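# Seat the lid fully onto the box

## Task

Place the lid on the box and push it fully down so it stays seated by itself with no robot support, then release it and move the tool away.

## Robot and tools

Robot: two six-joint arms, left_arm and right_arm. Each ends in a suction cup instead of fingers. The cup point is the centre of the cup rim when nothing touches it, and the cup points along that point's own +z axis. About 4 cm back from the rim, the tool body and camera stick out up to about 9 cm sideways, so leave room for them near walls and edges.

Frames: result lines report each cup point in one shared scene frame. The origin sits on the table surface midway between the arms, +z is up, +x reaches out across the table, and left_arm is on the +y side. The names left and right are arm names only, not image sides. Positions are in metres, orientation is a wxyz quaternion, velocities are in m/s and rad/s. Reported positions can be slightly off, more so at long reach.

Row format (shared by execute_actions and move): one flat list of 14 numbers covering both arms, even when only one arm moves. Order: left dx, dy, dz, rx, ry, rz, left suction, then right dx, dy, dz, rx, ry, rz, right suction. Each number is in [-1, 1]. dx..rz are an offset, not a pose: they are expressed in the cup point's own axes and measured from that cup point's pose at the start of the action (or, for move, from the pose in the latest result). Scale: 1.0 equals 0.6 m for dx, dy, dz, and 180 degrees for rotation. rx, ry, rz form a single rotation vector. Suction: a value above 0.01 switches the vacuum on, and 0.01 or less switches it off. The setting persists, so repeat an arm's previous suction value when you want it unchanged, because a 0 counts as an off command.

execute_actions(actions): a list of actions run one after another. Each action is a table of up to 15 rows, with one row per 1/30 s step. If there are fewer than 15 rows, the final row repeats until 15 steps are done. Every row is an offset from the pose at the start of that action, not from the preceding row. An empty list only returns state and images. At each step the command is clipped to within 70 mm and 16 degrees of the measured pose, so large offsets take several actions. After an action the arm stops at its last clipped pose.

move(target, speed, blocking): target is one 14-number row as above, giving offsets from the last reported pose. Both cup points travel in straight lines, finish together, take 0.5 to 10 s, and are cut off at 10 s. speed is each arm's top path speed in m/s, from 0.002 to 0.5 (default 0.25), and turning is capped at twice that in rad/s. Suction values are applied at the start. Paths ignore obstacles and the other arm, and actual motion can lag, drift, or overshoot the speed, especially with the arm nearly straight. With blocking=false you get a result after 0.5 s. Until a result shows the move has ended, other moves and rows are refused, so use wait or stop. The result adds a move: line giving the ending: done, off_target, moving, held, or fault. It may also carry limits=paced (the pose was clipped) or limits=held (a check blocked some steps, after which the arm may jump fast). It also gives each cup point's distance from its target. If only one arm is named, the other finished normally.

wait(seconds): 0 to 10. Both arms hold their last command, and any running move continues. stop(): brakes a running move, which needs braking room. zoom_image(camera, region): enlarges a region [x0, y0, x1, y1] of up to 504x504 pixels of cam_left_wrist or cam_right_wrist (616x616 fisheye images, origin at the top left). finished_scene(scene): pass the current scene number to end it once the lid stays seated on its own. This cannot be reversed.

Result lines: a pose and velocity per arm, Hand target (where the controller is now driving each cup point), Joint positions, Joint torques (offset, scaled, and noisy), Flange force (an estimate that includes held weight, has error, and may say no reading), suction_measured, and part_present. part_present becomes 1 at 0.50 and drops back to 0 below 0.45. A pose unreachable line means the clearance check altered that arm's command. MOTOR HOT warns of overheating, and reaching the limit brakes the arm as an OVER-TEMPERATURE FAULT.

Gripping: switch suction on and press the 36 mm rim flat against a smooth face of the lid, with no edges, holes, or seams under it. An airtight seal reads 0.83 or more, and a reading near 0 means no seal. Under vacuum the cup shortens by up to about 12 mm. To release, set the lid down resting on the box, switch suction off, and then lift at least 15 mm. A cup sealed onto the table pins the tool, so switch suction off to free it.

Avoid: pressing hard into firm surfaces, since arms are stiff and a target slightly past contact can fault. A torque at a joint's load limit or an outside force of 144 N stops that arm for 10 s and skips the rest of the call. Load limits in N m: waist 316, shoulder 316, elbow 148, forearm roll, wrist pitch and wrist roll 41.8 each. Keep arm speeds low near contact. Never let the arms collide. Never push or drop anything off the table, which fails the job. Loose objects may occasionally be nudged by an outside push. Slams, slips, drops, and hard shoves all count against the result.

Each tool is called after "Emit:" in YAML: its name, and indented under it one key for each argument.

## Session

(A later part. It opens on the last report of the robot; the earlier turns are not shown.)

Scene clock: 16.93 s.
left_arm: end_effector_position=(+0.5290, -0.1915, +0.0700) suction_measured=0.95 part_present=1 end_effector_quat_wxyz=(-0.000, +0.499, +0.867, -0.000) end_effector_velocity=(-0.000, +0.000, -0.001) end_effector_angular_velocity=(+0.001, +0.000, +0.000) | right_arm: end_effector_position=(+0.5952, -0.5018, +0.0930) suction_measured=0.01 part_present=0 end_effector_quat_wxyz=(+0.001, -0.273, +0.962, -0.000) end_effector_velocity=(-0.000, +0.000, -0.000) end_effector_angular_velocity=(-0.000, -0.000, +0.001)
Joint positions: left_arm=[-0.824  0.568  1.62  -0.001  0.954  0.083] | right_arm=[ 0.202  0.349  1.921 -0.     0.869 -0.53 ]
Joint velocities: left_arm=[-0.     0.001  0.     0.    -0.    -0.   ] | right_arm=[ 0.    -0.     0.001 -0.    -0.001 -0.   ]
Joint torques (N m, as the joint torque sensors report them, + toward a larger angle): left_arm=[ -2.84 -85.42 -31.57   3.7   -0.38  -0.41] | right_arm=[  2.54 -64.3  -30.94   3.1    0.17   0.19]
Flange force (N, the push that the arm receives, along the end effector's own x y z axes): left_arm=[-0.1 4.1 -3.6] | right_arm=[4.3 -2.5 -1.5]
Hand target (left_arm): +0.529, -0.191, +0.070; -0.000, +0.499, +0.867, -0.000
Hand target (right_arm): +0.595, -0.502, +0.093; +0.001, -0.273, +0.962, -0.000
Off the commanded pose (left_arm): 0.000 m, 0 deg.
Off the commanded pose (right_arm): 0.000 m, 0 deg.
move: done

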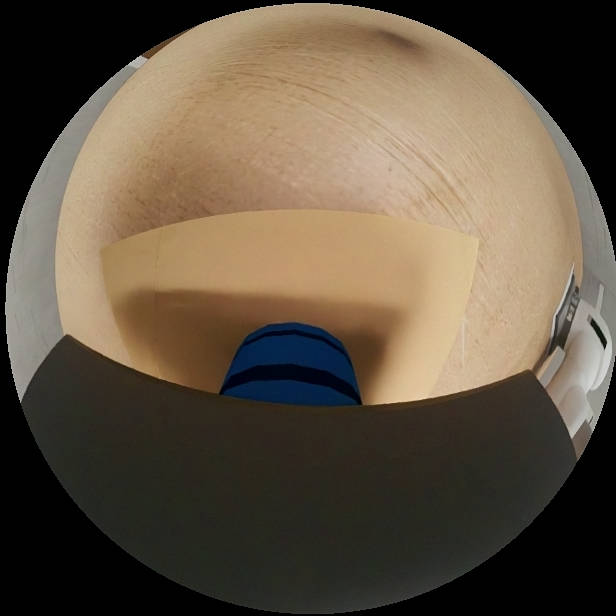

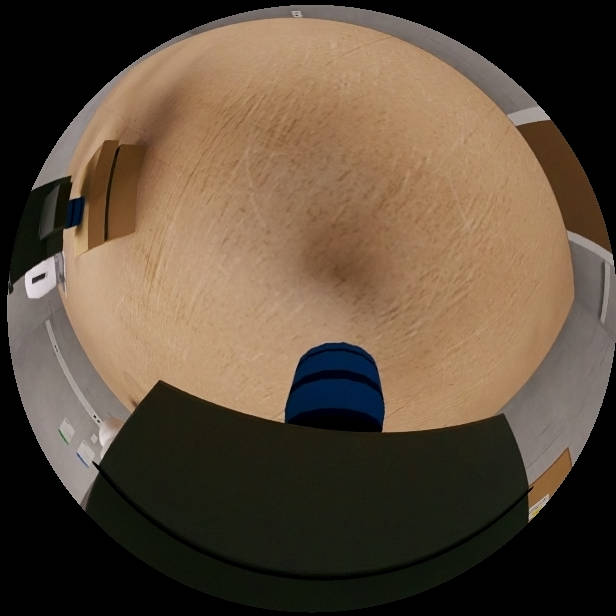

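Emit:
move:
  target: [0,-0.001,0.013,0,0,0,1,0,0,0,0,0,0,0]
  speed: 0.01

Emit:
move:
  target: [0,0,0.005,0,0,0,1,0,0,0,0,0,0,0]
  speed: 0.005

Emit:
zoom_image:
  camera: "cam_right_wrist"
  region: [30,120,180,270]

Scene clock: 18.27 s.
left_arm: end_effector_position=(+0.5285, -0.1918, +0.0622) suction_measured=0.95 part_present=1 end_effector_quat_wxyz=(-0.000, +0.499, +0.867, -0.000) end_effector_velocity=(-0.000, +0.000, +0.000) end_effector_angular_velocity=(-0.000, -0.000, +0.000) | right_arm: end_effector_position=(+0.5952, -0.5018, +0.0930) suction_measured=0.01 part_present=0 end_effector_quat_wxyz=(+0.001, -0.273, +0.962, -0.000) end_effector_velocity=(-0.001, -0.000, -0.000) end_effector_angular_velocity=(-0.001, +0.001, +0.001)
Joint positions: left_arm=[-0.825  0.575  1.624 -0.001  0.943  0.082] | right_arm=[ 0.202  0.349  1.921 -0.     0.869 -0.53 ]
Joint velocities: left_arm=[-0. -0.  0. -0. -0. -0.] | right_arm=[-0.    -0.     0.001 -0.001 -0.    -0.   ]
Joint torques (N m, as the joint torque sensors report them, + toward a larger angle): left_arm=[ -2.4  -84.35 -30.72   3.7    0.02  -0.53] | right_arm=[  2.79 -63.98 -31.25   3.04   0.07   0.17]
Flange force (N, the push that the arm receives, along the end effector's own x y z axes): left_arm=[1.0 3.6 -4.8] | right_arm=[5.4 -2.4 -1.6]
Hand target (left_arm): +0.528, -0.192, +0.062; -0.000, +0.499, +0.867, -0.000
Hand target (right_arm): +0.595, -0.502, +0.093; +0.001, -0.273, +0.962, -0.000
Off the commanded pose (left_arm): 0.000 m, 0 deg.
Off the commanded pose (right_arm): 0.000 m, 0 deg.
move: done

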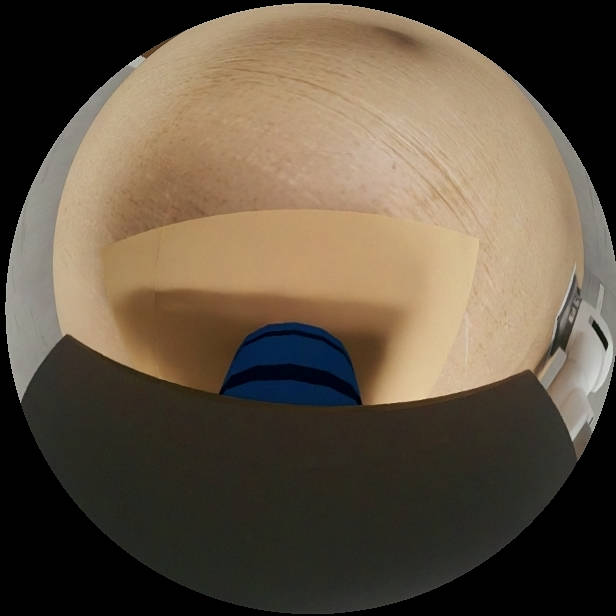

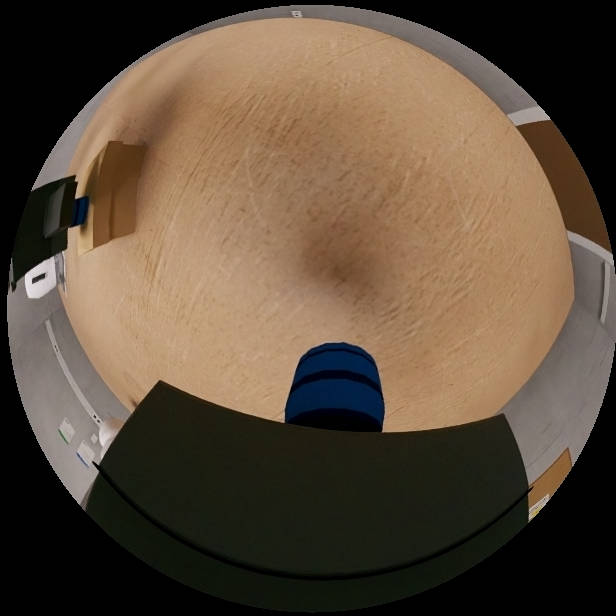

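Scene clock: 19.10 s.
left_arm: end_effector_position=(+0.5285, -0.1918, +0.0592) suction_measured=0.95 part_present=1 end_effector_quat_wxyz=(-0.000, +0.499, +0.867, -0.000) end_effector_velocity=(-0.000, -0.000, -0.001) end_effector_angular_velocity=(+0.000, +0.000, -0.000) | right_arm: end_effector_position=(+0.5952, -0.5018, +0.0930) suction_measured=0.01 part_present=0 end_effector_quat_wxyz=(+0.001, -0.273, +0.962, -0.000) end_effector_velocity=(-0.001, -0.000, -0.001) end_effector_angular_velocity=(-0.000, +0.002, +0.000)
Joint positions: left_arm=[-0.825  0.578  1.626 -0.001  0.938  0.082] | right_arm=[ 0.202  0.349  1.921 -0.     0.869 -0.53 ]
Joint velocities: left_arm=[-0.     0.001  0.     0.    -0.001  0.   ] | right_arm=[-0.     0.001  0.001 -0.     0.    -0.   ]
Joint torques (N m, as the joint torque sensors report them, + toward a larger angle): left_arm=[ -2.97 -85.9  -31.     3.58  -0.14  -0.66] | right_arm=[  2.03 -64.2  -30.97   3.18   0.07   0.19]
Flange force (N, the push that the arm receives, along the end effector's own x y z axes): left_arm=[-0.5 4.6 -2.9] | right_arm=[3.8 -2.0 -1.5]
Hand target (left_arm): +0.528, -0.192, +0.059; -0.000, +0.499, +0.867, -0.000
Hand target (right_arm): +0.595, -0.502, +0.093; +0.001, -0.273, +0.962, -0.000
Off the commanded pose (left_arm): 0.000 m, 0 deg.
Off the commanded pose (right_arm): 0.000 m, 0 deg.
move: done

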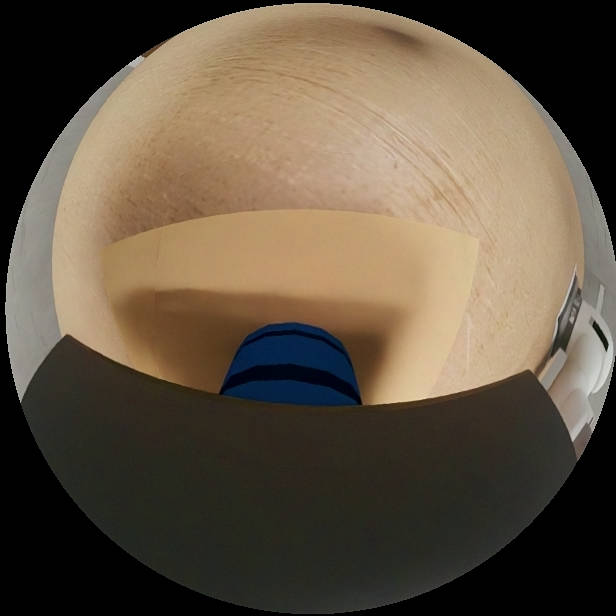

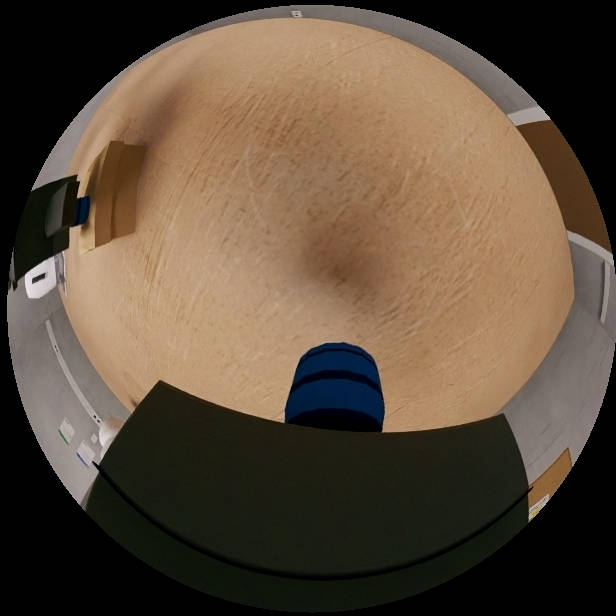

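Region (30, 120, 180, 270) of cam_right_wrist's 616x616 image, scaled by 3.360, with more detail than that image has.

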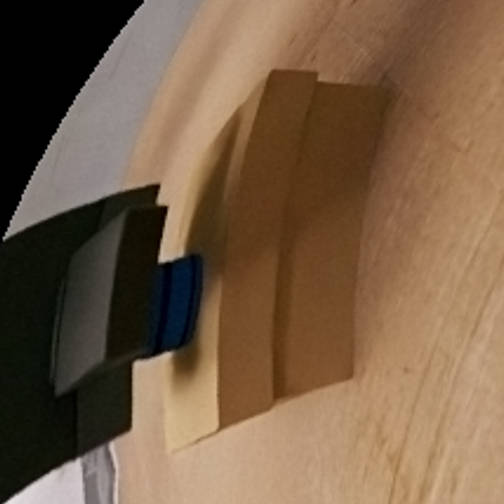

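Emit:
move:
  target: [0,0,0.028,0,0,0,1,0,0,0,0,0,0,0]
  speed: 0.015

Scene clock: 20.60 s.
left_arm: end_effector_position=(+0.5285, -0.1918, +0.0425) suction_measured=0.95 part_present=1 end_effector_quat_wxyz=(-0.000, +0.499, +0.867, -0.000) end_effector_velocity=(+0.000, +0.000, -0.001) end_effector_angular_velocity=(+0.000, +0.000, +0.000) | right_arm: end_effector_position=(+0.5952, -0.5018, +0.0930) suction_measured=0.01 part_present=0 end_effector_quat_wxyz=(+0.001, -0.273, +0.962, -0.000) end_effector_velocity=(-0.000, -0.000, -0.001) end_effector_angular_velocity=(-0.000, +0.001, +0.000)
Joint positions: left_arm=[-0.825  0.594  1.635 -0.001  0.913  0.082] | right_arm=[ 0.202  0.349  1.921 -0.     0.869 -0.53 ]
Joint velocities: left_arm=[ 0.     0.001  0.    -0.    -0.001 -0.   ] | right_arm=[-0.     0.001  0.001 -0.    -0.001 -0.   ]
Joint torques (N m, as the joint torque sensors report them, + toward a larger angle): left_arm=[ -3.95 -87.07 -30.99   3.6   -0.05  -0.45] | right_arm=[  2.71 -64.19 -31.06   3.08   0.     0.06]
Flange force (N, the push that the arm receives, along the end effector's own x y z axes): left_arm=[0.8 5.5 -2.6] | right_arm=[4.3 -2.6 -1.4]
Hand target (left_arm): +0.529, -0.192, +0.042; -0.000, +0.499, +0.867, -0.000
Hand target (right_arm): +0.595, -0.502, +0.093; +0.001, -0.273, +0.962, -0.000
Off the commanded pose (left_arm): 0.000 m, 0 deg.
Off the commanded pose (right_arm): 0.000 m, 0 deg.
move: done

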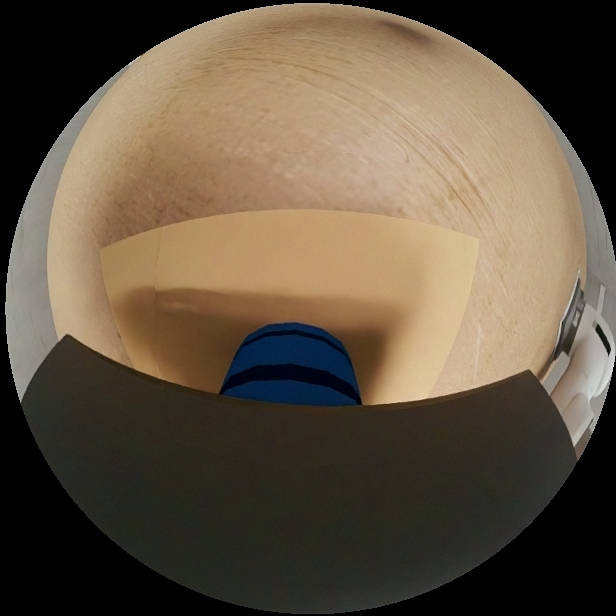

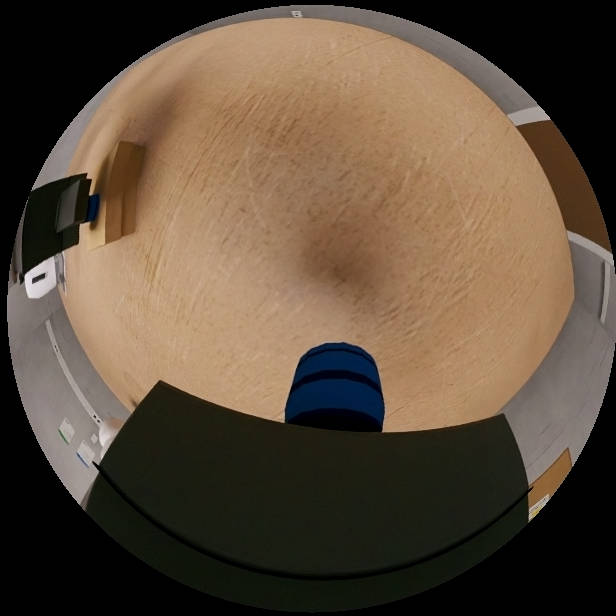

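Emit:
move:
  target: [0,0,0.005,0,0,0,1,0,0,0,0,0,0,0]
  speed: 0.008

Emit:
execute_actions:
  actions:
    - [[0,0,0,0,0,0,0,0,0,0,0,0,0,0]]

Emit:
move:
  target: [0,0,-0.25,0,0,0,0,0,0,0,0,0,0,0]

Scene clock: 21.60 s.
left_arm: end_effector_position=(+0.5285, -0.1918, +0.0395) suction_measured=0.95 part_present=1 end_effector_quat_wxyz=(-0.000, +0.499, +0.867, -0.000) end_effector_velocity=(+0.000, -0.000, -0.000) end_effector_angular_velocity=(-0.000, -0.000, -0.000) | right_arm: end_effector_position=(+0.5952, -0.5018, +0.0930) suction_measured=0.01 part_present=0 end_effector_quat_wxyz=(+0.001, -0.273, +0.962, -0.000) end_effector_velocity=(-0.000, -0.000, -0.000) end_effector_angular_velocity=(-0.000, +0.001, +0.000)
Joint positions: left_arm=[-0.825  0.597  1.636 -0.001  0.909  0.082] | right_arm=[ 0.202  0.349  1.921 -0.     0.869 -0.53 ]
Joint velocities: left_arm=[-0.     0.     0.     0.    -0.001  0.   ] | right_arm=[-0.     0.     0.    -0.     0.001 -0.   ]
Joint torques (N m, as the joint torque sensors report them, + toward a larger angle): left_arm=[ -2.69 -85.94 -31.05   3.3   -0.21  -0.75] | right_arm=[  2.6  -64.33 -31.03   3.08   0.08   0.22]
Flange force (N, the push that the arm receives, along the end effector's own x y z axes): left_arm=[2.5 4.1 -4.0] | right_arm=[4.2 -2.8 -1.3]
Hand target (left_arm): +0.529, -0.192, +0.039; -0.000, +0.499, +0.867, -0.000
Hand target (right_arm): +0.595, -0.502, +0.093; +0.001, -0.273, +0.962, -0.000
Off the commanded pose (left_arm): 0.000 m, 0 deg.
Off the commanded pose (right_arm): 0.000 m, 0 deg.
move: done

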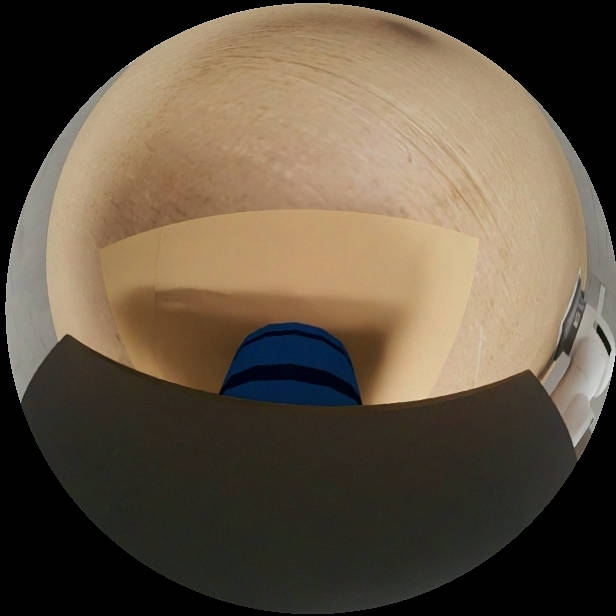

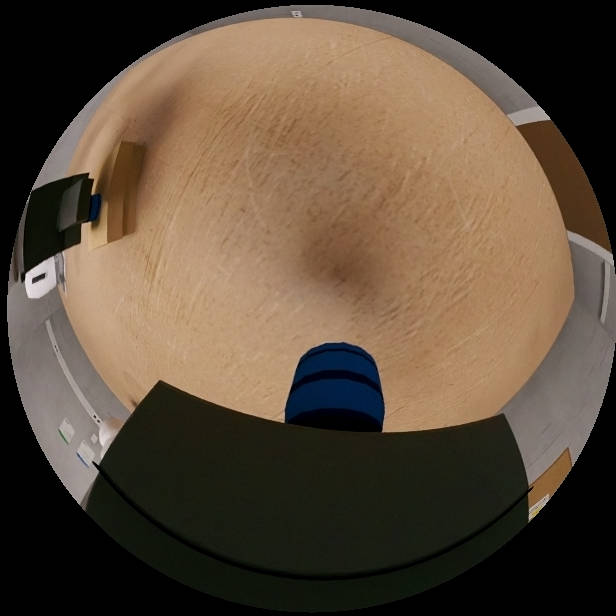

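Scene clock: 22.10 s.
left_arm: end_effector_position=(+0.5285, -0.1918, +0.0395) suction_measured=0.01 part_present=0 end_effector_quat_wxyz=(-0.000, +0.499, +0.867, -0.000) end_effector_velocity=(+0.000, -0.000, -0.000) end_effector_angular_velocity=(-0.000, -0.000, +0.000) | right_arm: end_effector_position=(+0.5952, -0.5018, +0.0930) suction_measured=0.01 part_present=0 end_effector_quat_wxyz=(+0.001, -0.273, +0.962, -0.000) end_effector_velocity=(-0.000, +0.000, -0.000) end_effector_angular_velocity=(+0.000, +0.000, -0.000)
Joint positions: left_arm=[-0.825  0.597  1.636 -0.001  0.909  0.082] | right_arm=[ 0.202  0.349  1.921 -0.     0.869 -0.53 ]
Joint velocities: left_arm=[-0.     0.001 -0.     0.    -0.    -0.   ] | right_arm=[ 0.  0.  0.  0. -0.  0.]
Joint torques (N m, as the joint torque sensors report them, + toward a larger angle): left_arm=[ -2.65 -72.97 -22.7    3.53  -0.25  -0.56] | right_arm=[  2.7  -64.91 -31.11   3.11  -0.04   0.12]
Flange force (N, the push that the arm receives, along the end effector's own x y z axes): left_arm=[-0.2 4.1 -20.8] | right_arm=[3.6 -3.1 -0.9]
Hand target (left_arm): +0.529, -0.192, +0.039; -0.000, +0.499, +0.867, -0.000
Hand target (right_arm): +0.595, -0.502, +0.093; +0.001, -0.273, +0.962, -0.000
Off the commanded pose (left_arm): 0.000 m, 0 deg.
Off the commanded pose (right_arm): 0.000 m, 0 deg.

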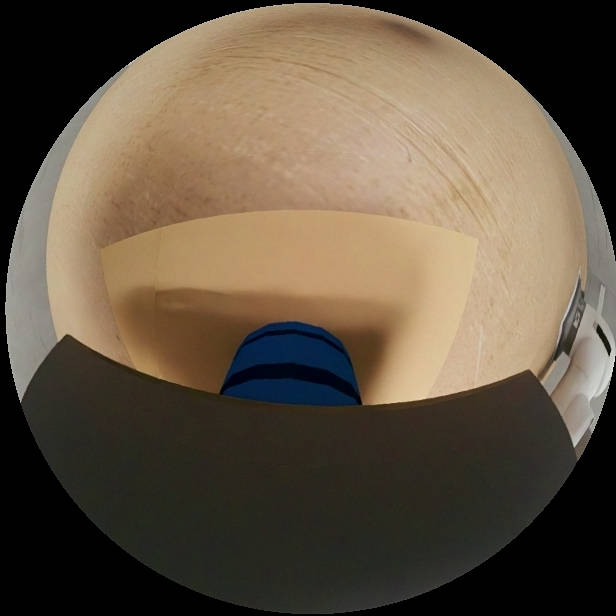

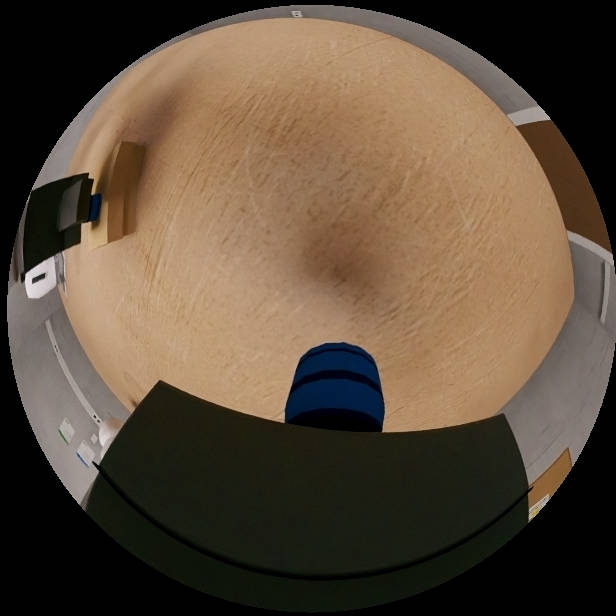

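Scene clock: 23.10 s.
left_arm: end_effector_position=(+0.5283, -0.1918, +0.1893) suction_measured=0.01 part_present=0 end_effector_quat_wxyz=(-0.000, +0.499, +0.867, -0.000) end_effector_velocity=(+0.000, -0.000, -0.000) end_effector_angular_velocity=(+0.000, +0.000, -0.000) | right_arm: end_effector_position=(+0.5952, -0.5018, +0.0930) suction_measured=0.01 part_present=0 end_effector_quat_wxyz=(+0.001, -0.273, +0.962, -0.000) end_effector_velocity=(+0.000, +0.000, +0.000) end_effector_angular_velocity=(+0.000, -0.001, -0.000)
Joint positions: left_arm=[-0.825  0.471  1.531 -0.001  1.14   0.082] | right_arm=[ 0.202  0.349  1.921 -0.     0.869 -0.53 ]
Joint velocities: left_arm=[-0.     0.001 -0.001 -0.     0.     0.   ] | right_arm=[ 0.  0. -0.  0. -0.  0.]
Joint torques (N m, as the joint torque sensors report them, + toward a larger angle): left_arm=[ -4.16 -80.47 -34.7    4.34  -0.23  -0.89] | right_arm=[  2.63 -64.73 -30.91   3.11   0.05   0.14]
Flange force (N, the push that the arm receives, along the end effector's own x y z axes): left_arm=[-0.5 6.5 -3.8] | right_arm=[3.3 -3.2 -1.0]
Hand target (left_arm): +0.528, -0.192, +0.189; -0.000, +0.499, +0.867, -0.000
Hand target (right_arm): +0.595, -0.502, +0.093; +0.001, -0.273, +0.962, -0.000
Off the commanded pose (left_arm): 0.000 m, 0 deg.
Off the commanded pose (right_arm): 0.000 m, 0 deg.
move: done

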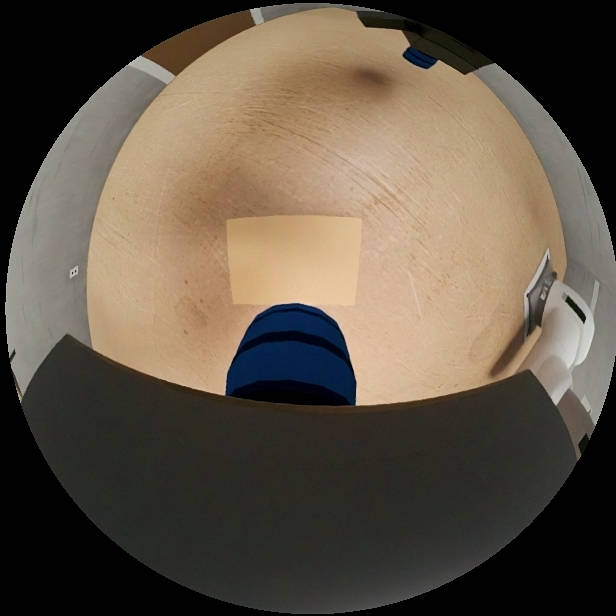

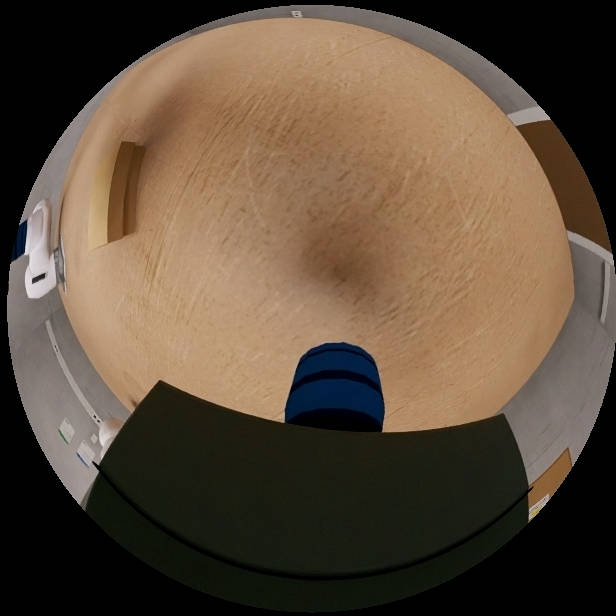

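Emit:
finished_scene:
  scene: 1

The scene is finished: the task was done.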